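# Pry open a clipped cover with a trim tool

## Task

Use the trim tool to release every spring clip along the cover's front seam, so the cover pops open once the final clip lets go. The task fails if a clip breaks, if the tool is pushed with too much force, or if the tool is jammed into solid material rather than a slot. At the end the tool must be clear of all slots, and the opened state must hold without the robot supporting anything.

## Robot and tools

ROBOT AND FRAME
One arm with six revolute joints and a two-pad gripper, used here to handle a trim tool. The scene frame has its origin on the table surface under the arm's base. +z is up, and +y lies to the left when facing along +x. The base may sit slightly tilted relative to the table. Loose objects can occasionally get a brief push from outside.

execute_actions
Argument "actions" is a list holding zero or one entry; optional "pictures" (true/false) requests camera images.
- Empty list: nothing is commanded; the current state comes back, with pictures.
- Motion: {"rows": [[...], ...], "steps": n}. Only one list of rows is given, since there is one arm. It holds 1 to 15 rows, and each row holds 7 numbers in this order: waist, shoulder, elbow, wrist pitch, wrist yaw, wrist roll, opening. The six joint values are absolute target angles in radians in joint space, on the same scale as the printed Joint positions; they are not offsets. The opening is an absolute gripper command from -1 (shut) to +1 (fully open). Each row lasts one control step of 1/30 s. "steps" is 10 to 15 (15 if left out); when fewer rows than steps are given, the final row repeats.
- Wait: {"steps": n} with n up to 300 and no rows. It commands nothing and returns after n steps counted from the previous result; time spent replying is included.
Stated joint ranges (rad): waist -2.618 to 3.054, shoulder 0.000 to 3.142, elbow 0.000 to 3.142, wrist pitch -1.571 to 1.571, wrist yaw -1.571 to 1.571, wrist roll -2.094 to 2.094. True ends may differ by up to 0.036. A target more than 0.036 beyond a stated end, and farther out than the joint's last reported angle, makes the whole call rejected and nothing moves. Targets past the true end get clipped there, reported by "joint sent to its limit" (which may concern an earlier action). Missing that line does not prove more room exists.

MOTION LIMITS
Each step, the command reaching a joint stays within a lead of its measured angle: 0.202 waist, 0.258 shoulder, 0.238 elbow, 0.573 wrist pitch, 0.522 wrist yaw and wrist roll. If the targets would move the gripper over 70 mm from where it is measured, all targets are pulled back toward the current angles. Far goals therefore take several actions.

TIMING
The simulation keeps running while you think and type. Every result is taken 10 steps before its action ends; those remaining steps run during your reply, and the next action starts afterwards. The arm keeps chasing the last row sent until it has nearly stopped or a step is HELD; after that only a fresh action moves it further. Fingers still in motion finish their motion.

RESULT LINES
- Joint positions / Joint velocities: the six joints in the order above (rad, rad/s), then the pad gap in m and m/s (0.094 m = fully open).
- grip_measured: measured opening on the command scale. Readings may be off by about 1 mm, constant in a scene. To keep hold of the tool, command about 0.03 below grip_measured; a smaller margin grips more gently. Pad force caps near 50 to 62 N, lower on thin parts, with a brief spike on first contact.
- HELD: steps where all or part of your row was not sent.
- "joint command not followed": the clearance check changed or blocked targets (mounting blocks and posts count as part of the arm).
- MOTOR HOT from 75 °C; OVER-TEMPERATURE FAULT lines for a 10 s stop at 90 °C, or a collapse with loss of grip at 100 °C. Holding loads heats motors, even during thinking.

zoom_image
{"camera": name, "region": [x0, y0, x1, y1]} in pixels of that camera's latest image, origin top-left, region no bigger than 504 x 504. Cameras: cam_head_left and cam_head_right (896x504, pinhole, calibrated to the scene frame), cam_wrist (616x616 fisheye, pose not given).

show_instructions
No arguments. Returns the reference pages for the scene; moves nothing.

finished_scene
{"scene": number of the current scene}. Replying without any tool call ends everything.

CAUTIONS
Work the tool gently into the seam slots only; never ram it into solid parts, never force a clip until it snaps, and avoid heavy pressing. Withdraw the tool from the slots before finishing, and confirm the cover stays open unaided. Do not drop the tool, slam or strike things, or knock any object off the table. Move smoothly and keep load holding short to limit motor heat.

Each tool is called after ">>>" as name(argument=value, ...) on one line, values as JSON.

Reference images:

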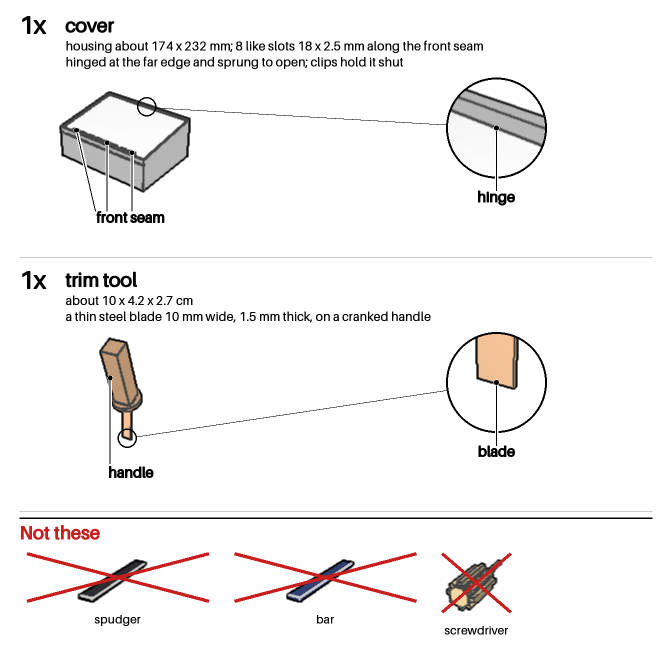

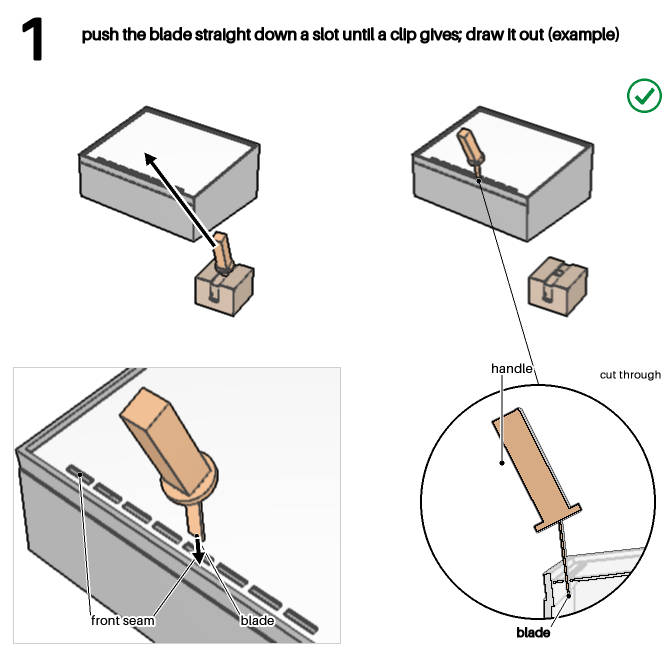

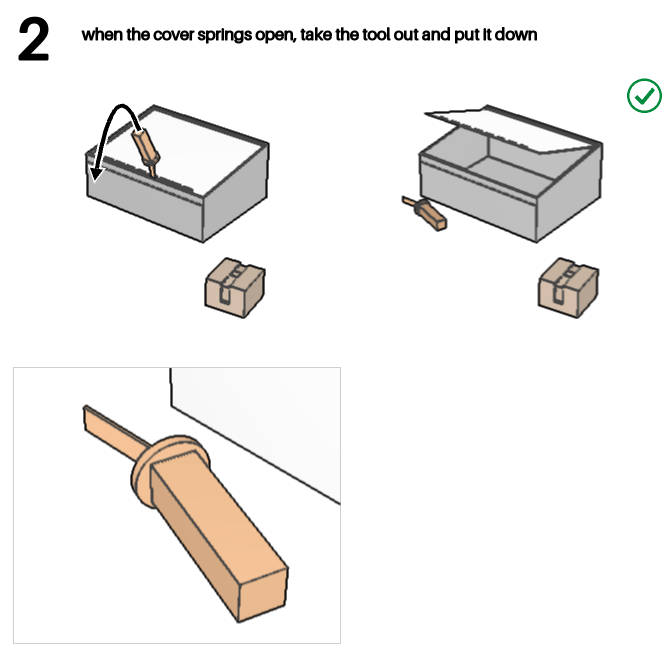

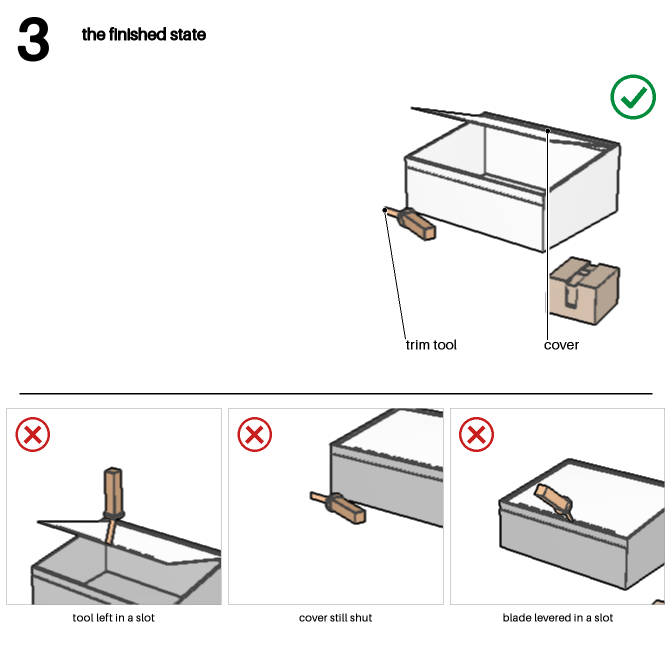

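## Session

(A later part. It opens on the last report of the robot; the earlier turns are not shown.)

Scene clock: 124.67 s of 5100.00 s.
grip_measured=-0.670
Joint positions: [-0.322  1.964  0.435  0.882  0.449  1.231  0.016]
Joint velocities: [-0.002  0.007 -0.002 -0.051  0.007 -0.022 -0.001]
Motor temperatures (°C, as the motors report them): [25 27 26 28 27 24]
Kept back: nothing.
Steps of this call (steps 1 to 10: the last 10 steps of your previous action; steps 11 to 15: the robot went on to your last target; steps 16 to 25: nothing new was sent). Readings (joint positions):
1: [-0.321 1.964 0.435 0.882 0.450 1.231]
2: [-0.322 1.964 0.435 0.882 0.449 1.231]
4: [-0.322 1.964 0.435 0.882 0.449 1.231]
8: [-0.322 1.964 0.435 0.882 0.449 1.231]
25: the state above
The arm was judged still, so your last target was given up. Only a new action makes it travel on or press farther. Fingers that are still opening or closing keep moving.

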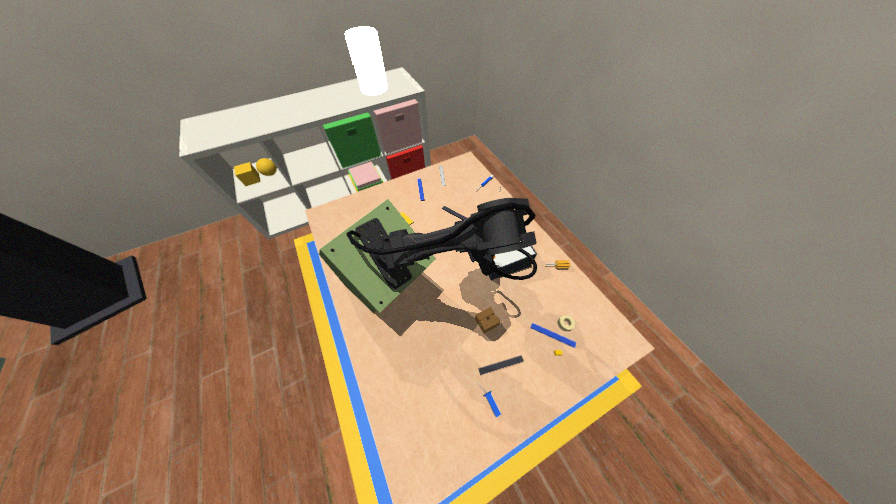

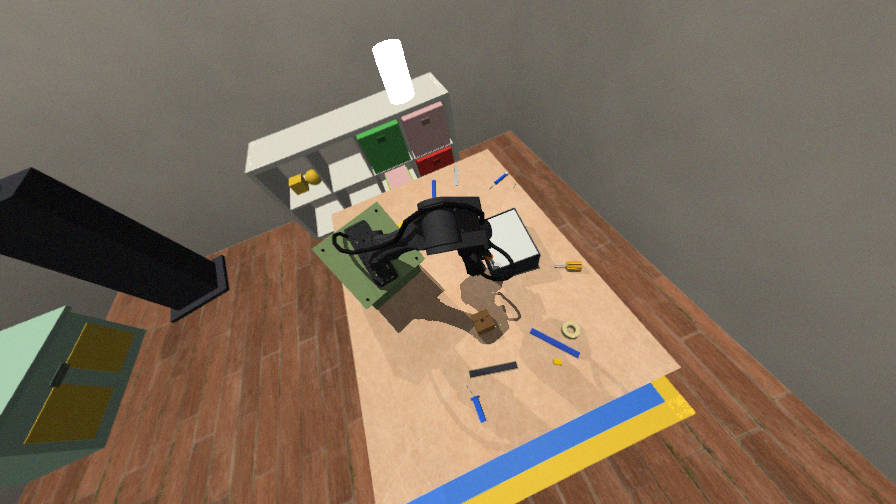

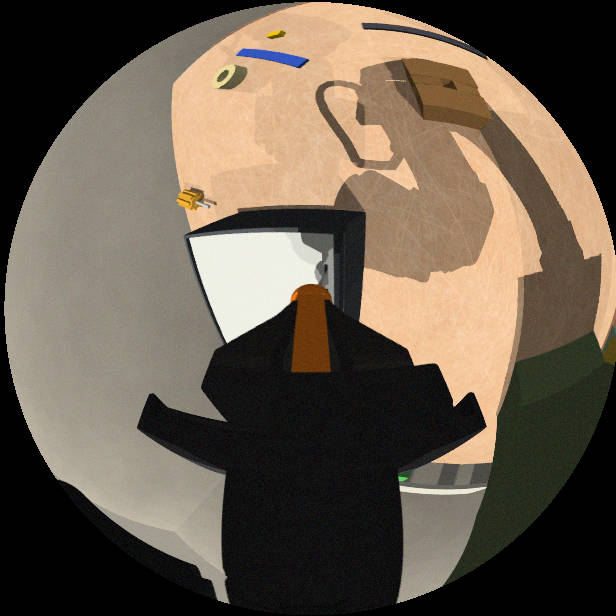

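>>> execute_actions(actions=[{"rows": [[-0.336,1.986,0.435,0.897,0.450,1.238,-0.70],[-0.337,1.988,0.435,0.899,0.450,1.238,-0.70],[-0.338,1.990,0.435,0.901,0.450,1.238,-0.70],[-0.339,1.992,0.435,0.903,0.450,1.238,-0.70],[-0.340,1.994,0.435,0.905,0.450,1.238,-0.70]], "steps": 15}])

>>> execute_actions(actions=[{"steps": 25}], pictures=true)

>>> zoom_image(camera="cam_wrist", region=[295, 245, 365, 308])

Scene clock: 125.47 s of 5100.00 s.
grip_measured=-0.670
Joint positions: [-0.323  1.968  0.435  0.886  0.449  1.231  0.016]
Joint velocities: [-0.017  0.071  0.002  0.168  0.007  0.081 -0.   ]
Motor temperatures (°C, as the motors report them): [25 27 26 29 27 24]
Steps of this call (steps 1 to 19: nothing new was sent; steps 20 to 24: the first 5 steps of this action). Readings (joint positions):
20: [-0.322 1.964 0.435 0.882 0.449 1.231]
21: [-0.322 1.964 0.435 0.882 0.449 1.231]
23: [-0.322 1.965 0.435 0.883 0.449 1.231]
24: the state above

Scene clock: 126.30 s of 5100.00 s.
grip_measured=-0.670
Joint positions: [-0.324  1.971  0.435  0.892  0.448  1.231  0.016]
Joint velocities: [-0.007  0.002 -0.002 -0.007  0.007  0.037  0.001]
Motor temperatures (°C, as the motors report them): [25 27 26 29 27 24]
Kept back: nothing.
Steps of this call (steps 1 to 10: the last 10 steps of your previous action; steps 11 to 15: the robot went on to your last target; steps 16 to 25: nothing new was sent). Readings (joint positions):
1: [-0.324 1.970 0.435 0.889 0.448 1.231]
2: [-0.324 1.970 0.435 0.891 0.448 1.231]
4: [-0.324 1.971 0.435 0.892 0.448 1.231]
8: [-0.324 1.971 0.435 0.892 0.448 1.231]
25: the state above
The arm was judged still, so your last target was given up. Only a new action makes it travel on or press farther. Fingers that are still opening or closing keep moving.

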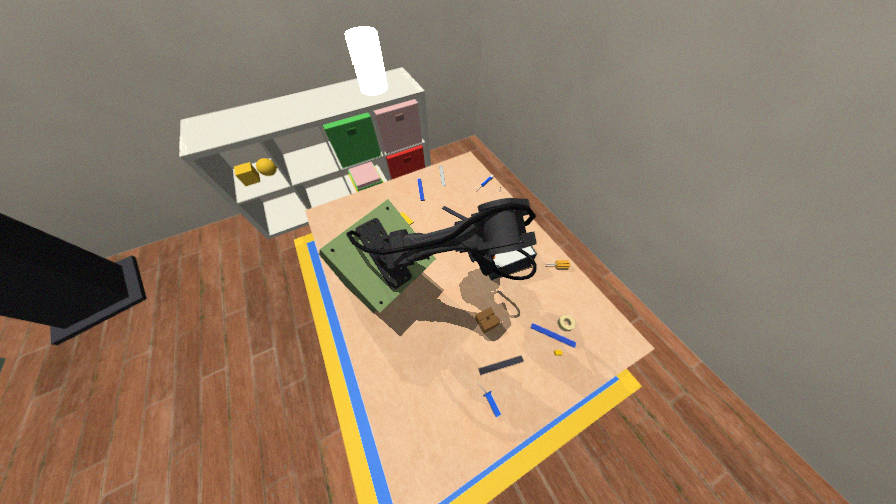

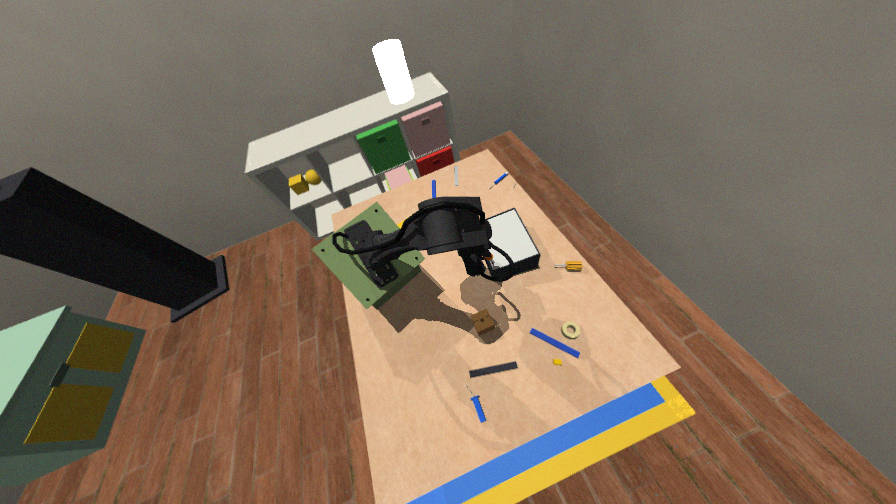

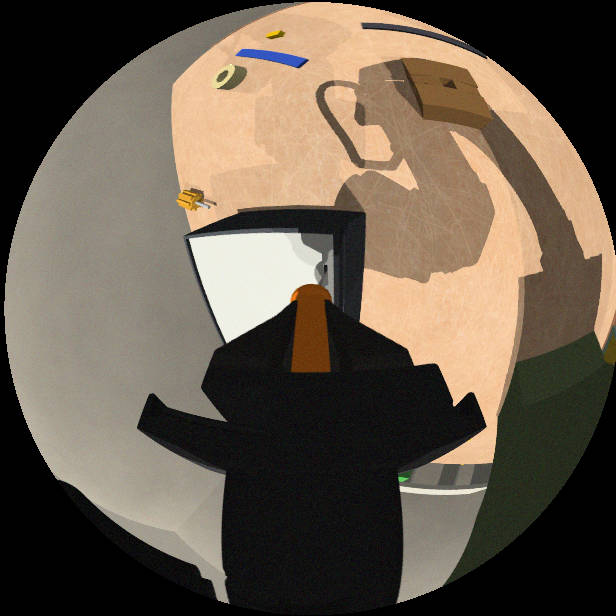

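Region (295, 245, 365, 308) of cam_wrist's 616x616 image, scaled by 7.200, with more detail than that image has; it fills the top 454 rows of this view, and the rest is white.

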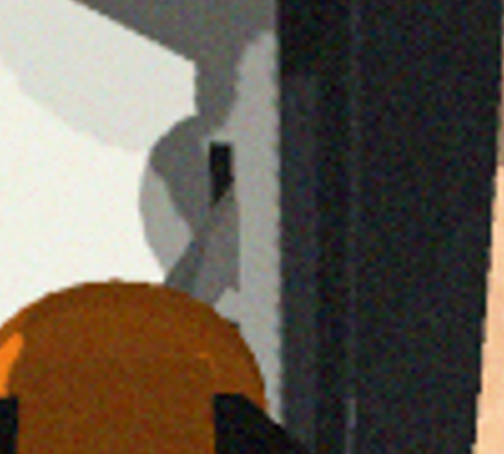

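>>> execute_actions(actions=[{"rows": [[-0.341,1.995,0.435,0.906,0.450,1.238,-0.70],[-0.342,1.997,0.435,0.908,0.450,1.238,-0.70],[-0.343,1.999,0.435,0.910,0.450,1.238,-0.70],[-0.344,2.001,0.435,0.912,0.450,1.238,-0.70],[-0.345,2.003,0.435,0.914,0.450,1.238,-0.70],[-0.346,2.005,0.435,0.916,0.450,1.238,-0.70]], "steps": 15}])

>>> execute_actions(actions=[{"steps": 25}], pictures=true)

>>> zoom_image(camera="cam_wrist", region=[295, 245, 365, 308])

Scene clock: 127.03 s of 5100.00 s.
grip_measured=-0.670
Joint positions: [-0.324  1.973  0.435  0.894  0.448  1.231  0.016]
Joint velocities: [-0.022  0.066 -0.012  0.139  0.007 -0.066  0.   ]
Motor temperatures (°C, as the motors report them): [25 27 26 29 27 24]
Steps of this call (steps 1 to 17: nothing new was sent; steps 18 to 22: the first 5 steps of this action). Readings (joint positions):
18: [-0.324 1.971 0.435 0.892 0.448 1.231]
19: [-0.324 1.971 0.435 0.892 0.448 1.231]
21: [-0.324 1.971 0.435 0.892 0.448 1.231]
22: the state above

Scene clock: 127.87 s of 5100.00 s.
grip_measured=-0.670
Joint positions: [-0.326  1.978  0.435  0.902  0.447  1.231  0.016]
Joint velocities: [ 0.002  0.002  0.002  0.022 -0.007 -0.022 -0.   ]
Motor temperatures (°C, as the motors report them): [25 27 26 29 27 24]
Kept back: nothing.
Steps of this call (steps 1 to 10: the last 10 steps of your previous action; steps 11 to 15: the robot went on to your last target; steps 16 to 25: nothing new was sent). Readings (joint positions):
1: [-0.325 1.975 0.435 0.898 0.448 1.231]
2: [-0.326 1.977 0.435 0.900 0.447 1.231]
4: [-0.326 1.978 0.435 0.902 0.447 1.231]
8: [-0.326 1.978 0.435 0.902 0.447 1.231]
25: the state above
The arm was judged still, so your last target was given up. Only a new action makes it travel on or press farther. Fingers that are still opening or closing keep moving.

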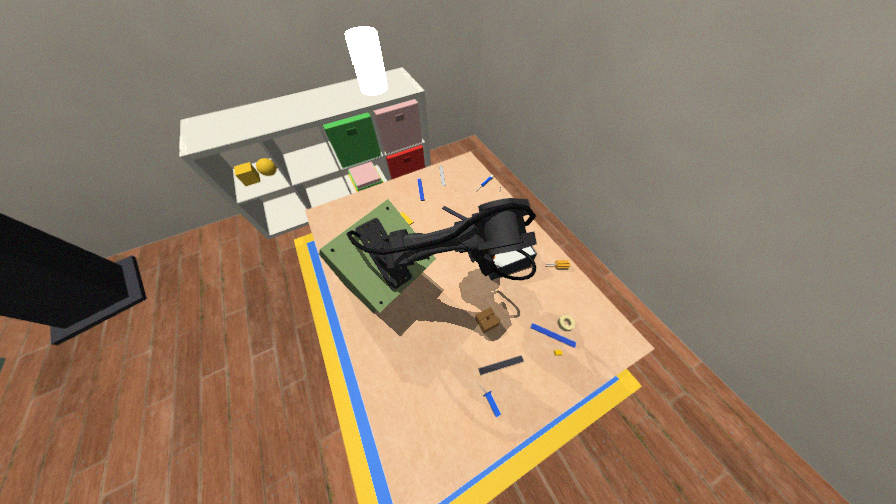

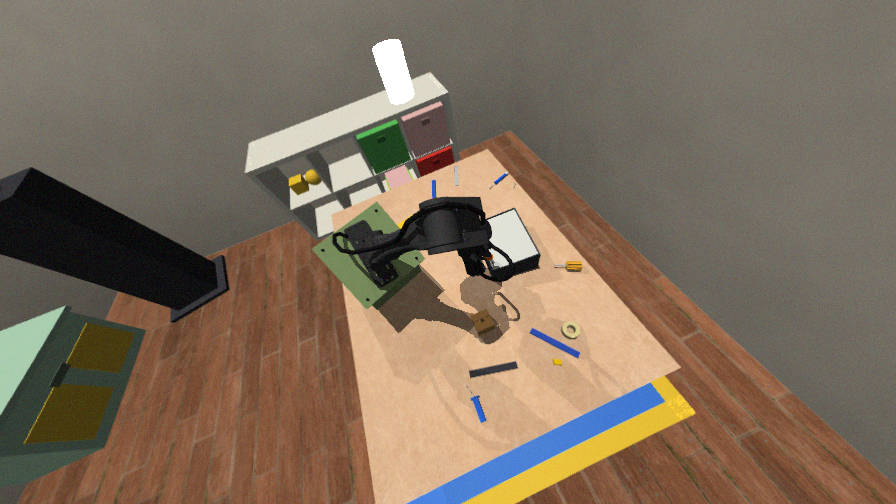

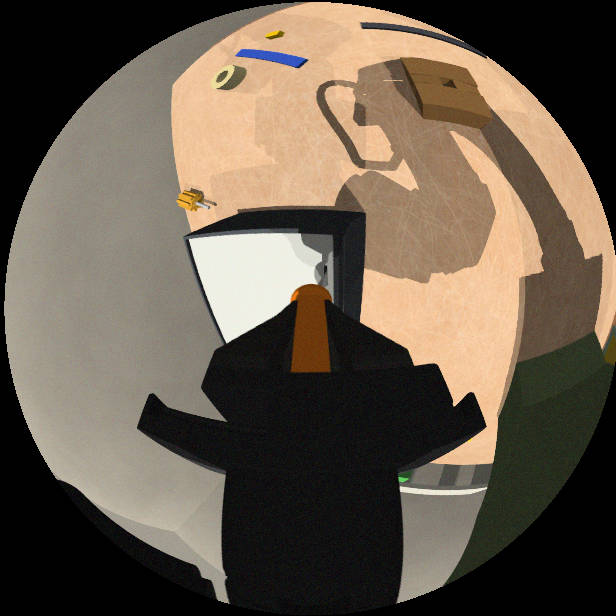

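Region (295, 245, 365, 308) of cam_wrist's 616x616 image, scaled by 7.200, with more detail than that image has; it fills the top 454 rows of this view, and the rest is white.

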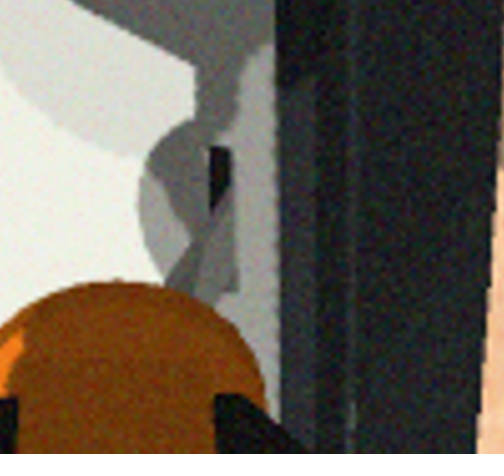

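>>> execute_actions(actions=[{"rows": [[-0.347,2.006,0.435,0.917,0.450,1.238,-0.70],[-0.348,2.008,0.435,0.919,0.450,1.238,-0.70],[-0.349,2.010,0.435,0.921,0.450,1.238,-0.70],[-0.350,2.012,0.435,0.923,0.450,1.238,-0.70],[-0.351,2.014,0.435,0.925,0.450,1.238,-0.70],[-0.352,2.016,0.435,0.927,0.450,1.238,-0.70]], "steps": 15}])

>>> execute_actions(actions=[{"steps": 25}], pictures=true)

>>> zoom_image(camera="cam_wrist", region=[295, 245, 365, 308])

Scene clock: 129.20 s of 5100.00 s.
grip_measured=-0.670
Joint positions: [-0.326  1.979  0.435  0.904  0.447  1.231  0.016]
Joint velocities: [-0.017  0.051  0.012  0.022 -0.037  0.007  0.   ]
Motor temperatures (°C, as the motors report them): [25 27 26 29 27 24]
Steps of this call (steps 1 to 35: nothing new was sent; steps 36 to 40: the first 5 steps of this action). Readings (joint positions):
36: [-0.326 1.978 0.435 0.902 0.447 1.231]
37: [-0.326 1.978 0.435 0.902 0.447 1.231]
39: [-0.326 1.978 0.435 0.902 0.447 1.231]
40: the state above

Scene clock: 130.03 s of 5100.00 s.
grip_measured=-0.670
Joint positions: [-0.334  1.993  0.435  0.923  0.439  1.231  0.016]
Joint velocities: [-0.007 -0.002 -0.002  0.022 -0.037  0.051  0.001]
Motor temperatures (°C, as the motors report them): [25 27 26 29 27 24]
Kept back: nothing.
Steps of this call (steps 1 to 10: the last 10 steps of your previous action; steps 11 to 25: the robot went on to your last target). Readings (joint positions):
1: [-0.326 1.981 0.435 0.907 0.447 1.231]
2: [-0.327 1.985 0.435 0.910 0.447 1.231]
4: [-0.332 1.991 0.435 0.919 0.441 1.231]
8: [-0.334 1.993 0.435 0.923 0.439 1.231]
25: the state above

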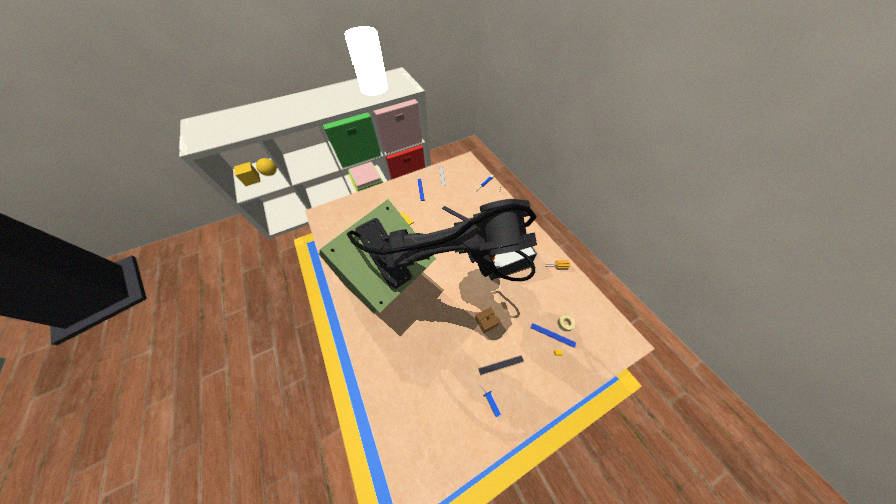

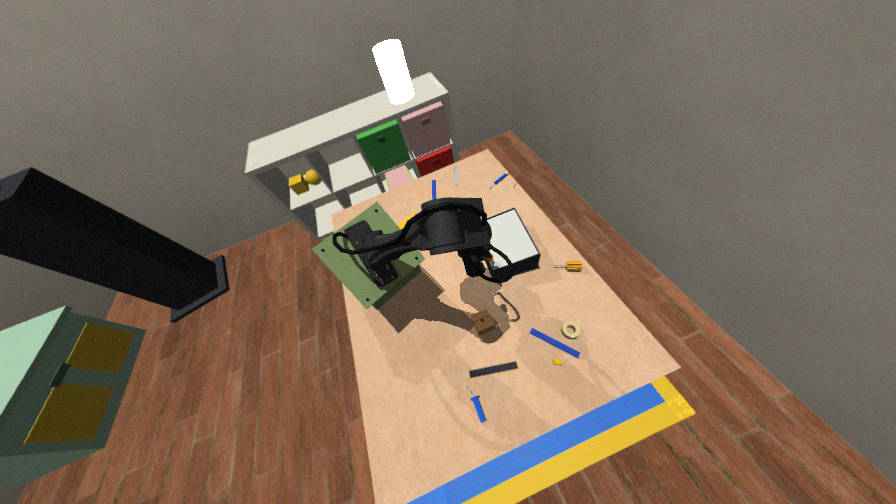

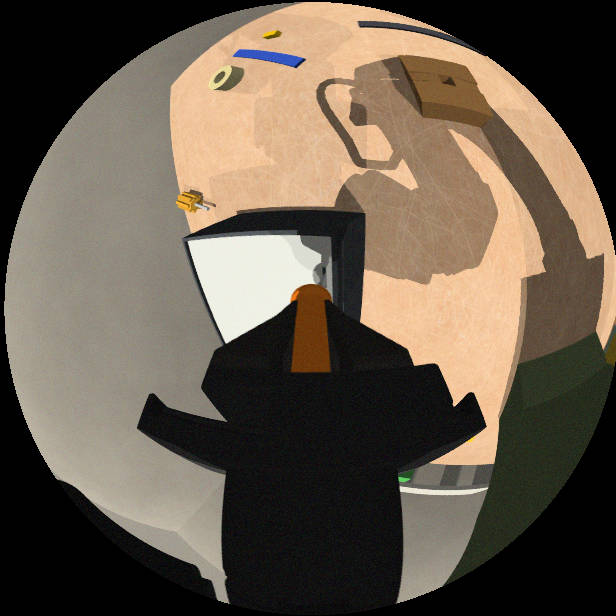

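Region (295, 245, 365, 308) of cam_wrist's 616x616 image, scaled by 7.200, with more detail than that image has; it fills the top 454 rows of this view, and the rest is white.

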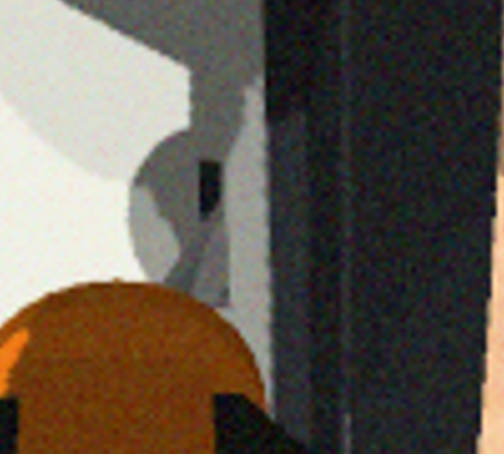

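>>> execute_actions(actions=[{"rows": [[-0.340,1.9715,0.435,0.885,0.445,1.238,-0.70],[-0.340,1.968,0.435,0.881,0.445,1.238,-0.70],[-0.340,1.9645,0.435,0.877,0.445,1.238,-0.70],[-0.340,1.961,0.435,0.873,0.445,1.238,-0.70],[-0.340,1.9575,0.435,0.869,0.445,1.238,-0.70],[-0.340,1.954,0.435,0.865,0.445,1.238,-0.70],[-0.340,1.9505,0.435,0.861,0.445,1.238,-0.70],[-0.340,1.947,0.435,0.857,0.445,1.238,-0.70],[-0.340,1.9435,0.435,0.853,0.445,1.238,-0.70],[-0.340,1.940,0.435,0.849,0.445,1.238,-0.70],[-0.340,1.9365,0.435,0.845,0.445,1.238,-0.70],[-0.340,1.933,0.435,0.841,0.445,1.238,-0.70],[-0.340,1.9295,0.435,0.837,0.445,1.238,-0.70],[-0.340,1.926,0.435,0.833,0.445,1.238,-0.70],[-0.340,1.9225,0.435,0.829,0.445,1.238,-0.70]], "steps": 15}])

>>> execute_actions(actions=[{"steps": 20}], pictures=true)

>>> zoom_image(camera="cam_wrist", region=[295, 245, 365, 308])

Scene clock: 138.50 s of 5100.00 s.
grip_measured=-0.670
Joint positions: [-0.334  1.982  0.435  0.908  0.436  1.231  0.016]
Joint velocities: [ 0.007 -0.095 -0.002 -0.081 -0.037 -0.007 -0.   ]
Motor temperatures (°C, as the motors report them): [25 27 26 29 27 24]
Steps of this call (steps 1 to 15: the robot went on to your last target; steps 16 to 90: nothing new was sent; then 5.30 s passed at rest; steps 91 to 95: the first 5 steps of this action). Readings (joint positions):
91: [-0.334 1.992 0.435 0.921 0.438 1.231]
92: [-0.334 1.990 0.435 0.918 0.437 1.231]
94: [-0.334 1.985 0.435 0.912 0.437 1.231]
95: the state above

Scene clock: 139.17 s of 5100.00 s.
grip_measured=-0.670
Joint positions: [-0.334  1.938  0.435  0.852  0.434  1.231  0.016]
Joint velocities: [ 0.012 -0.002 -0.007 -0.007 -0.007  0.037  0.   ]
Motor temperatures (°C, as the motors report them): [25 27 26 29 27 24]
Kept back: nothing.
Steps of this call (steps 1 to 10: the last 10 steps of your previous action; steps 11 to 20: the robot went on to your last target). Readings (joint positions):
1: [-0.334 1.979 0.435 0.904 0.436 1.231]
2: [-0.334 1.976 0.435 0.900 0.436 1.231]
4: [-0.334 1.969 0.435 0.891 0.435 1.231]
8: [-0.334 1.952 0.435 0.870 0.434 1.231]
20: the state above

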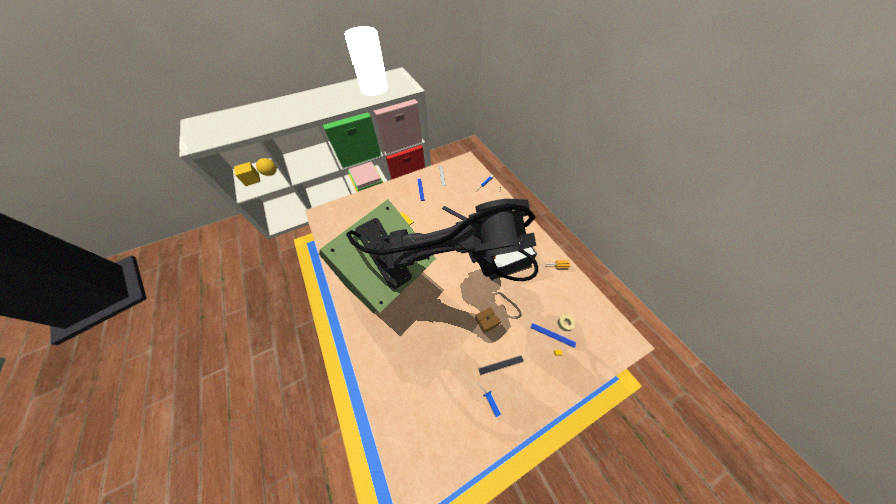

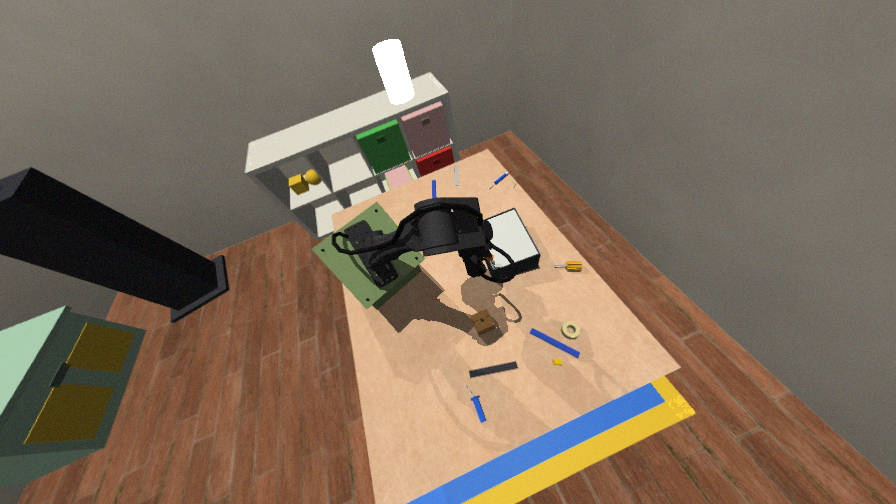

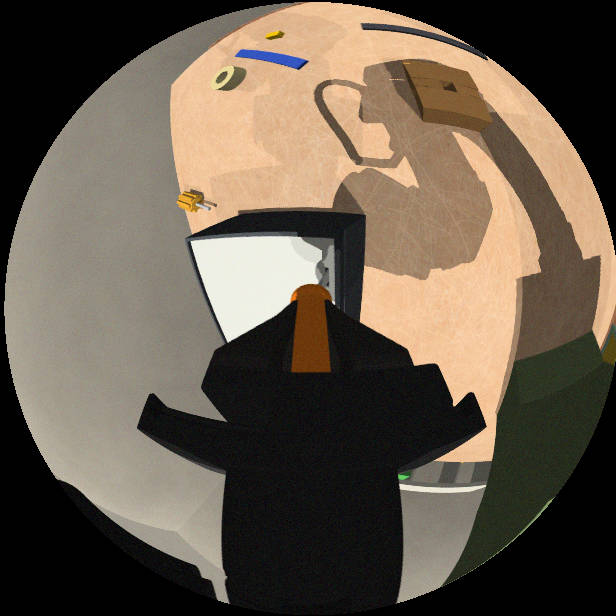

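Region (295, 245, 365, 308) of cam_wrist's 616x616 image, scaled by 7.200, with more detail than that image has; it fills the top 454 rows of this view, and the rest is white.

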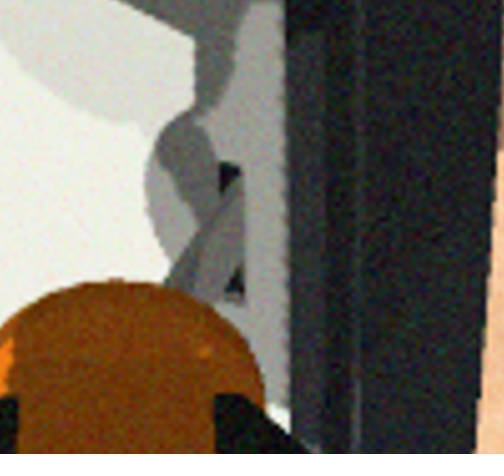

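>>> execute_actions(actions=[{"rows": [[-0.335,1.918,0.435,0.825,0.440,1.238,-0.70],[-0.335,1.913,0.435,0.818,0.440,1.238,-0.70],[-0.335,1.908,0.435,0.812,0.440,1.238,-0.70],[-0.330,1.904,0.435,0.806,0.440,1.238,-0.70],[-0.320,1.902,0.435,0.804,0.445,1.240,-0.70],[-0.310,1.902,0.435,0.804,0.452,1.246,-0.70],[-0.300,1.902,0.435,0.804,0.459,1.252,-0.70],[-0.290,1.902,0.435,0.804,0.466,1.258,-0.70],[-0.280,1.902,0.435,0.804,0.473,1.264,-0.70],[-0.270,1.902,0.435,0.804,0.480,1.270,-0.70],[-0.260,1.902,0.435,0.804,0.487,1.276,-0.70],[-0.250,1.902,0.435,0.804,0.494,1.282,-0.70],[-0.243,1.902,0.435,0.804,0.501,1.288,-0.70],[-0.238,1.902,0.435,0.804,0.508,1.294,-0.70],[-0.235,1.902,0.435,0.804,0.508,1.294,-0.70]], "steps": 15}])

>>> execute_actions(actions=[{"steps": 25}], pictures=true)

Scene clock: 142.50 s of 5100.00 s.
grip_measured=-0.670
Joint positions: [-0.334  1.924  0.435  0.838  0.434  1.232  0.016]
Joint velocities: [ 0.002 -0.105 -0.027 -0.11  -0.022  0.022 -0.001]
Motor temperatures (°C, as the motors report them): [25 28 26 29 27 24]
Steps of this call (steps 1 to 15: the robot went on to your last target; steps 16 to 90: nothing new was sent; then 0.17 s passed at rest; steps 91 to 95: the first 5 steps of this action). Readings (joint positions):
91: [-0.334 1.938 0.435 0.852 0.434 1.231]
92: [-0.334 1.936 0.435 0.850 0.434 1.231]
94: [-0.334 1.928 0.435 0.843 0.434 1.231]
95: the state above

Scene clock: 143.33 s of 5100.00 s.
grip_measured=-0.670
Joint positions: [-0.249  1.917  0.435  0.828  0.495  1.287  0.016]
Joint velocities: [-0.007 -0.002 -0.022 -0.007  0.022  0.007  0.   ]
Motor temperatures (°C, as the motors report them): [25 28 26 29 27 24]
Kept back: nothing.
Steps of this call (steps 1 to 10: the last 10 steps of your previous action; steps 11 to 25: the robot went on to your last target). Readings (joint positions):
1: [-0.334 1.920 0.435 0.834 0.436 1.233]
2: [-0.331 1.919 0.435 0.831 0.440 1.235]
4: [-0.317 1.918 0.435 0.829 0.448 1.242]
8: [-0.273 1.917 0.435 0.828 0.466 1.260]
25: the state above

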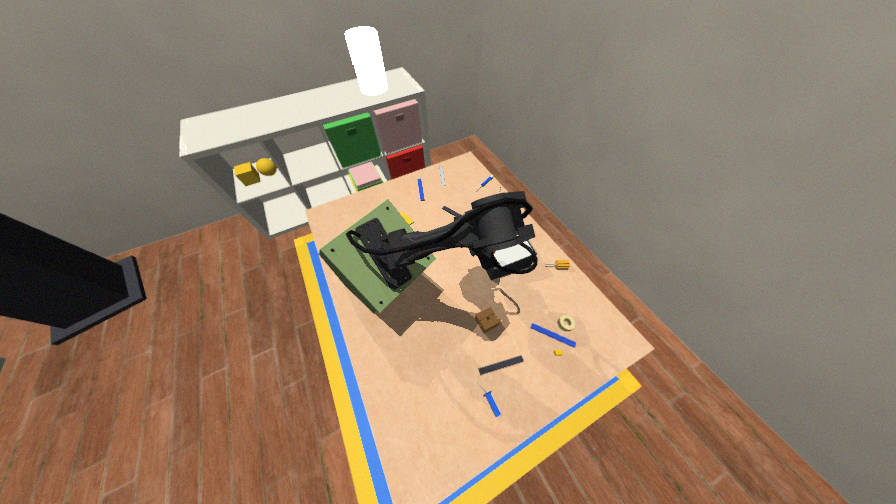

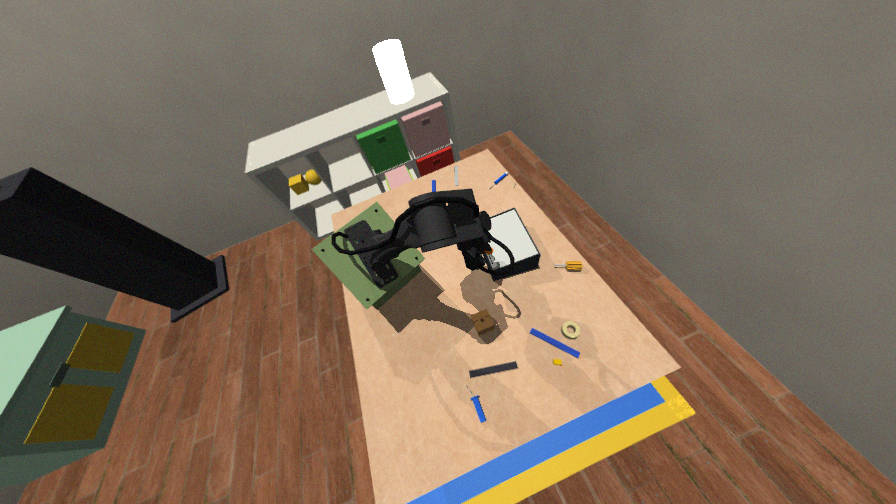

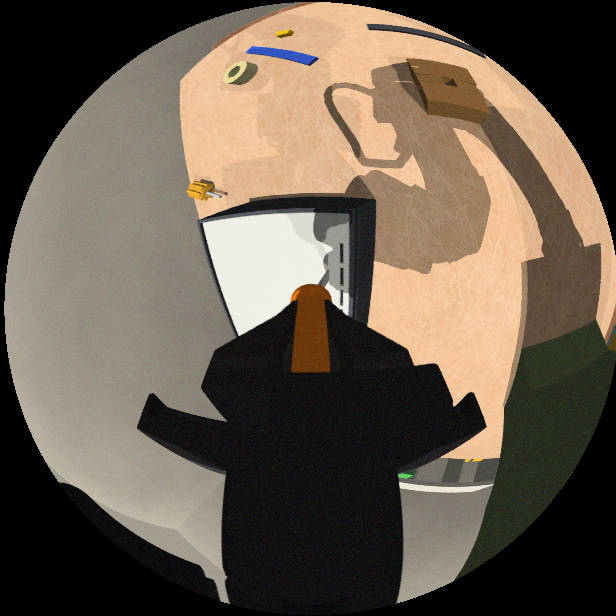

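>>> execute_actions(actions=[])

Scene clock: 144.83 s of 5100.00 s.
grip_measured=-0.670
Joint positions: [-0.249  1.917  0.435  0.827  0.496  1.287  0.016]
Joint velocities: [-0.007  0.002  0.007 -0.007 -0.066 -0.037 -0.   ]
Motor temperatures (°C, as the motors report them): [25 28 26 29 27 24]
Kept back: nothing.
Steps of this call (steps 1 to 15: the robot went on to your last target; steps 16 to 45: nothing new was sent). Readings (joint positions):
1: [-0.249 1.917 0.435 0.827 0.495 1.287]
2: [-0.249 1.917 0.435 0.827 0.495 1.287]
4: [-0.249 1.917 0.435 0.827 0.495 1.287]
8: [-0.249 1.917 0.435 0.827 0.495 1.287]
45: the state above
The arm was judged still, so your last target was given up. Only a new action makes it travel on or press farther. Fingers that are still opening or closing keep moving.

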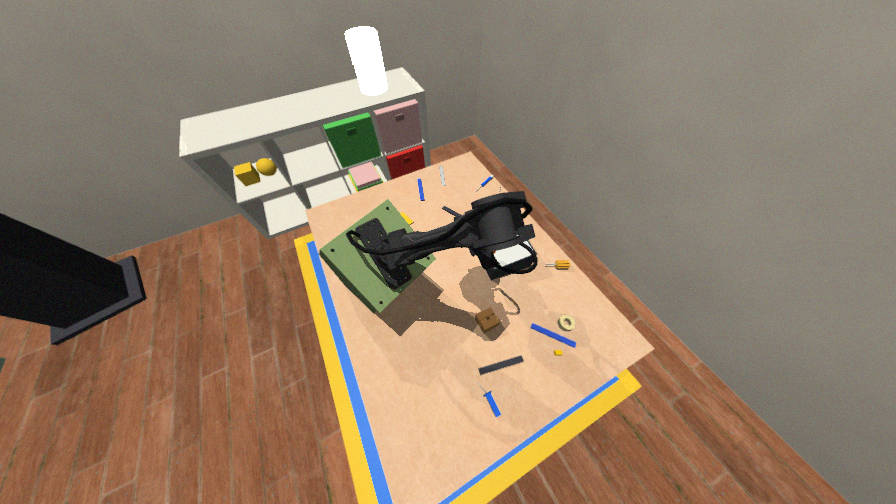

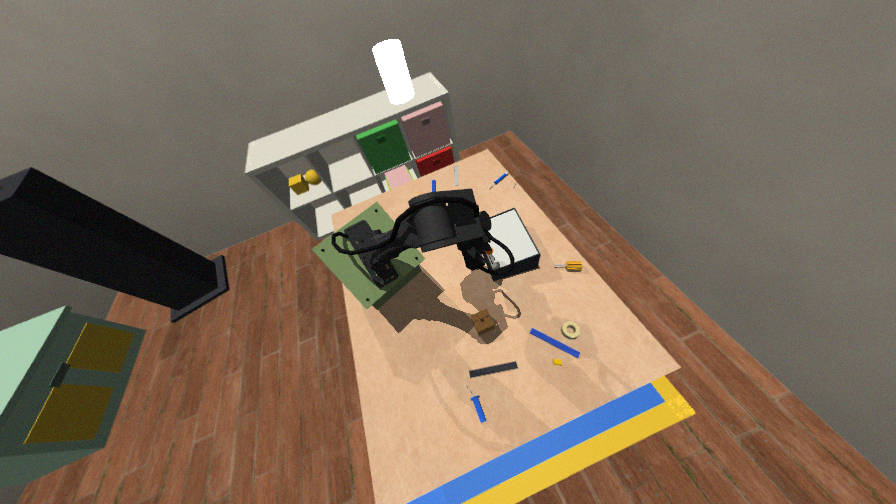

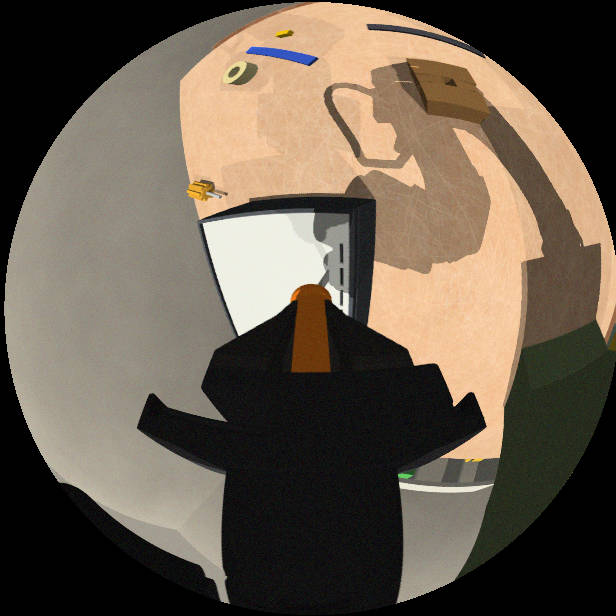

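>>> zoom_image(camera="cam_wrist", region=[280, 220, 378, 308])

Region (280, 220, 378, 308) of cam_wrist's 616x616 image, scaled by 5.143, with more detail than that image has; it fills the top 453 rows of this view, and the rest is white.

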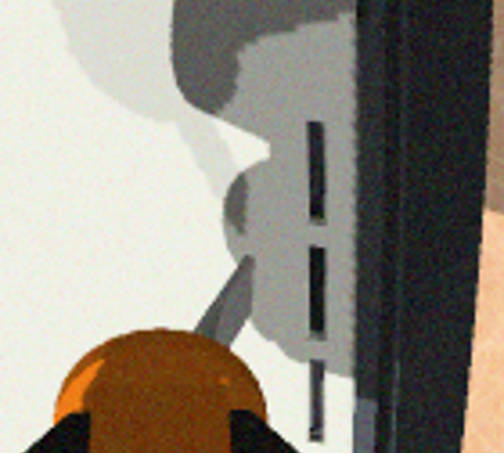

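>>> execute_actions(actions=[{"rows":[[-0.24,1.925,0.435,0.832,0.505,1.29,-0.7],[-0.24,1.933,0.435,0.837,0.505,1.29,-0.7],[-0.24,1.941,0.435,0.842,0.505,1.29,-0.7],[-0.24,1.949,0.435,0.847,0.505,1.29,-0.7],[-0.24,1.957,0.435,0.852,0.505,1.29,-0.7],[-0.24,1.965,0.435,0.857,0.505,1.29,-0.7],[-0.24,1.973,0.435,0.862,0.505,1.29,-0.7],[-0.24,1.980,0.435,0.866,0.505,1.29,-0.7]],"steps":15}])

>>> execute_actions(actions=[{"steps":20}], pictures=true)

>>> zoom_image(camera="cam_wrist", region=[295, 245, 365, 308])

Scene clock: 146.47 s of 5100.00 s.
grip_measured=-0.670
Joint positions: [-0.249  1.924  0.435  0.837  0.496  1.287  0.016]
Joint velocities: [ 0.012  0.154  0.007  0.168  0.037  0.066 -0.002]
Motor temperatures (°C, as the motors report them): [25 28 26 29 27 24]
Steps of this call (steps 1 to 44: nothing new was sent; steps 45 to 49: the first 5 steps of this action). Readings (joint positions):
45: [-0.249 1.917 0.435 0.827 0.496 1.287]
46: [-0.249 1.917 0.435 0.828 0.496 1.287]
48: [-0.249 1.919 0.435 0.832 0.496 1.287]
49: the state above

Scene clock: 147.13 s of 5100.00 s.
grip_measured=-0.670
Joint positions: [-0.249  1.965  0.435  0.859  0.496  1.287  0.016]
Joint velocities: [-0.007  0.012 -0.002  0.022  0.007 -0.022 -0.   ]
Motor temperatures (°C, as the motors report them): [25 28 26 29 27 24]
Kept back: nothing.
Steps of this call (steps 1 to 10: the last 10 steps of your previous action; steps 11 to 20: the robot went on to your last target). Readings (joint positions):
1: [-0.249 1.930 0.435 0.841 0.496 1.287]
2: [-0.249 1.938 0.435 0.845 0.496 1.287]
4: [-0.249 1.955 0.435 0.850 0.496 1.287]
8: [-0.249 1.965 0.435 0.851 0.496 1.287]
20: the state above

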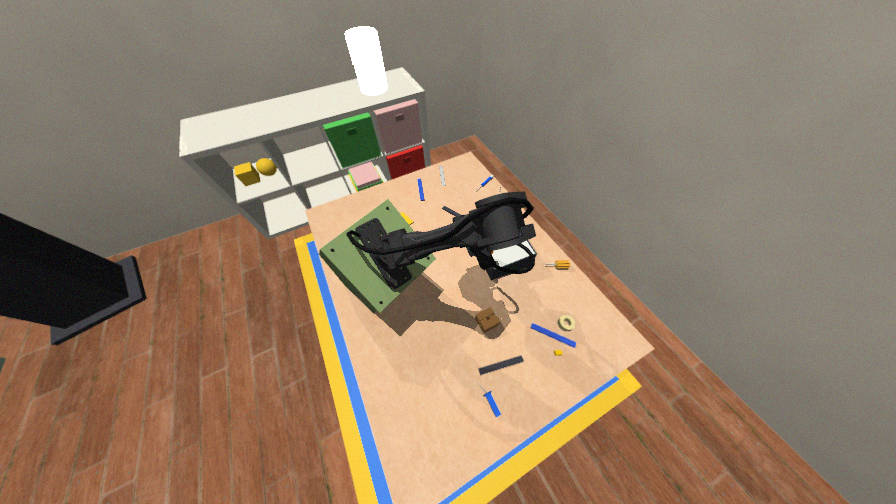

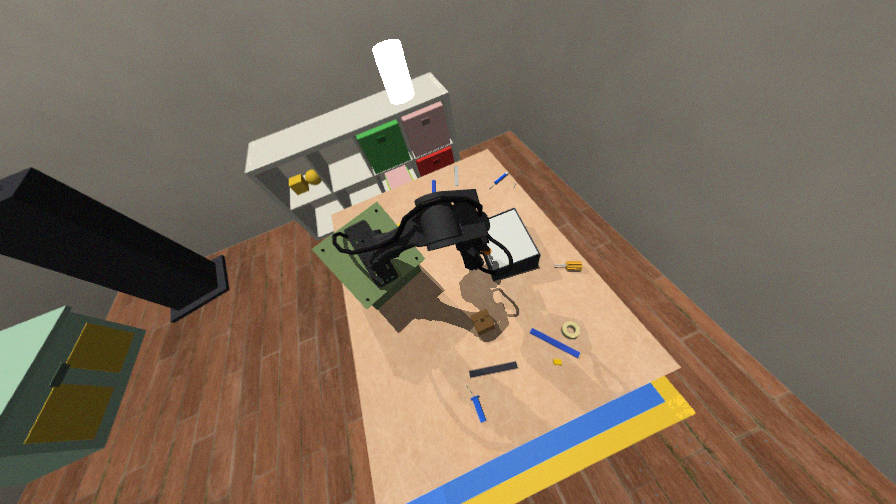

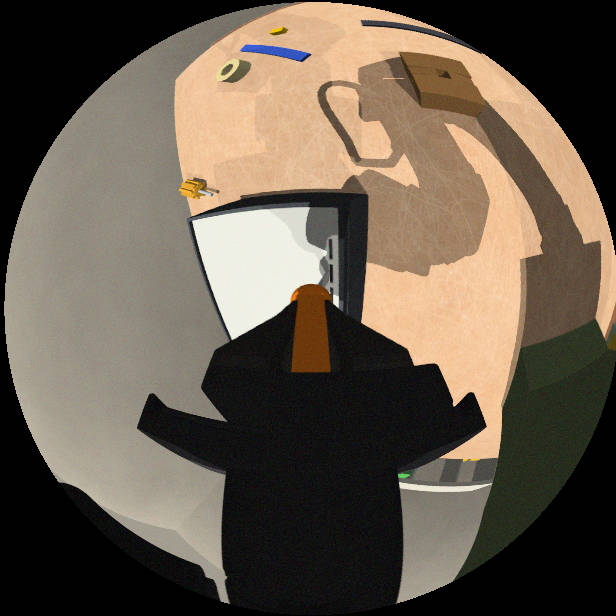

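Region (295, 245, 365, 308) of cam_wrist's 616x616 image, scaled by 7.200, with more detail than that image has; it fills the top 454 rows of this view, and the rest is white.

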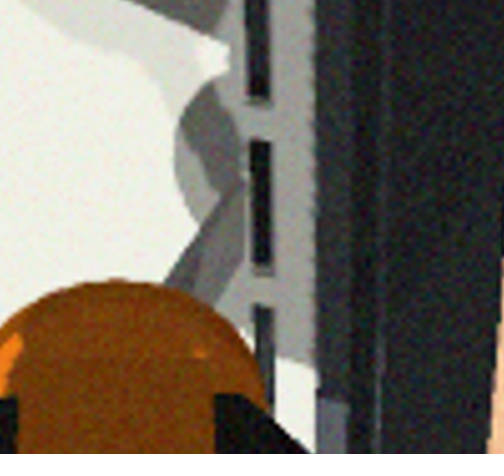

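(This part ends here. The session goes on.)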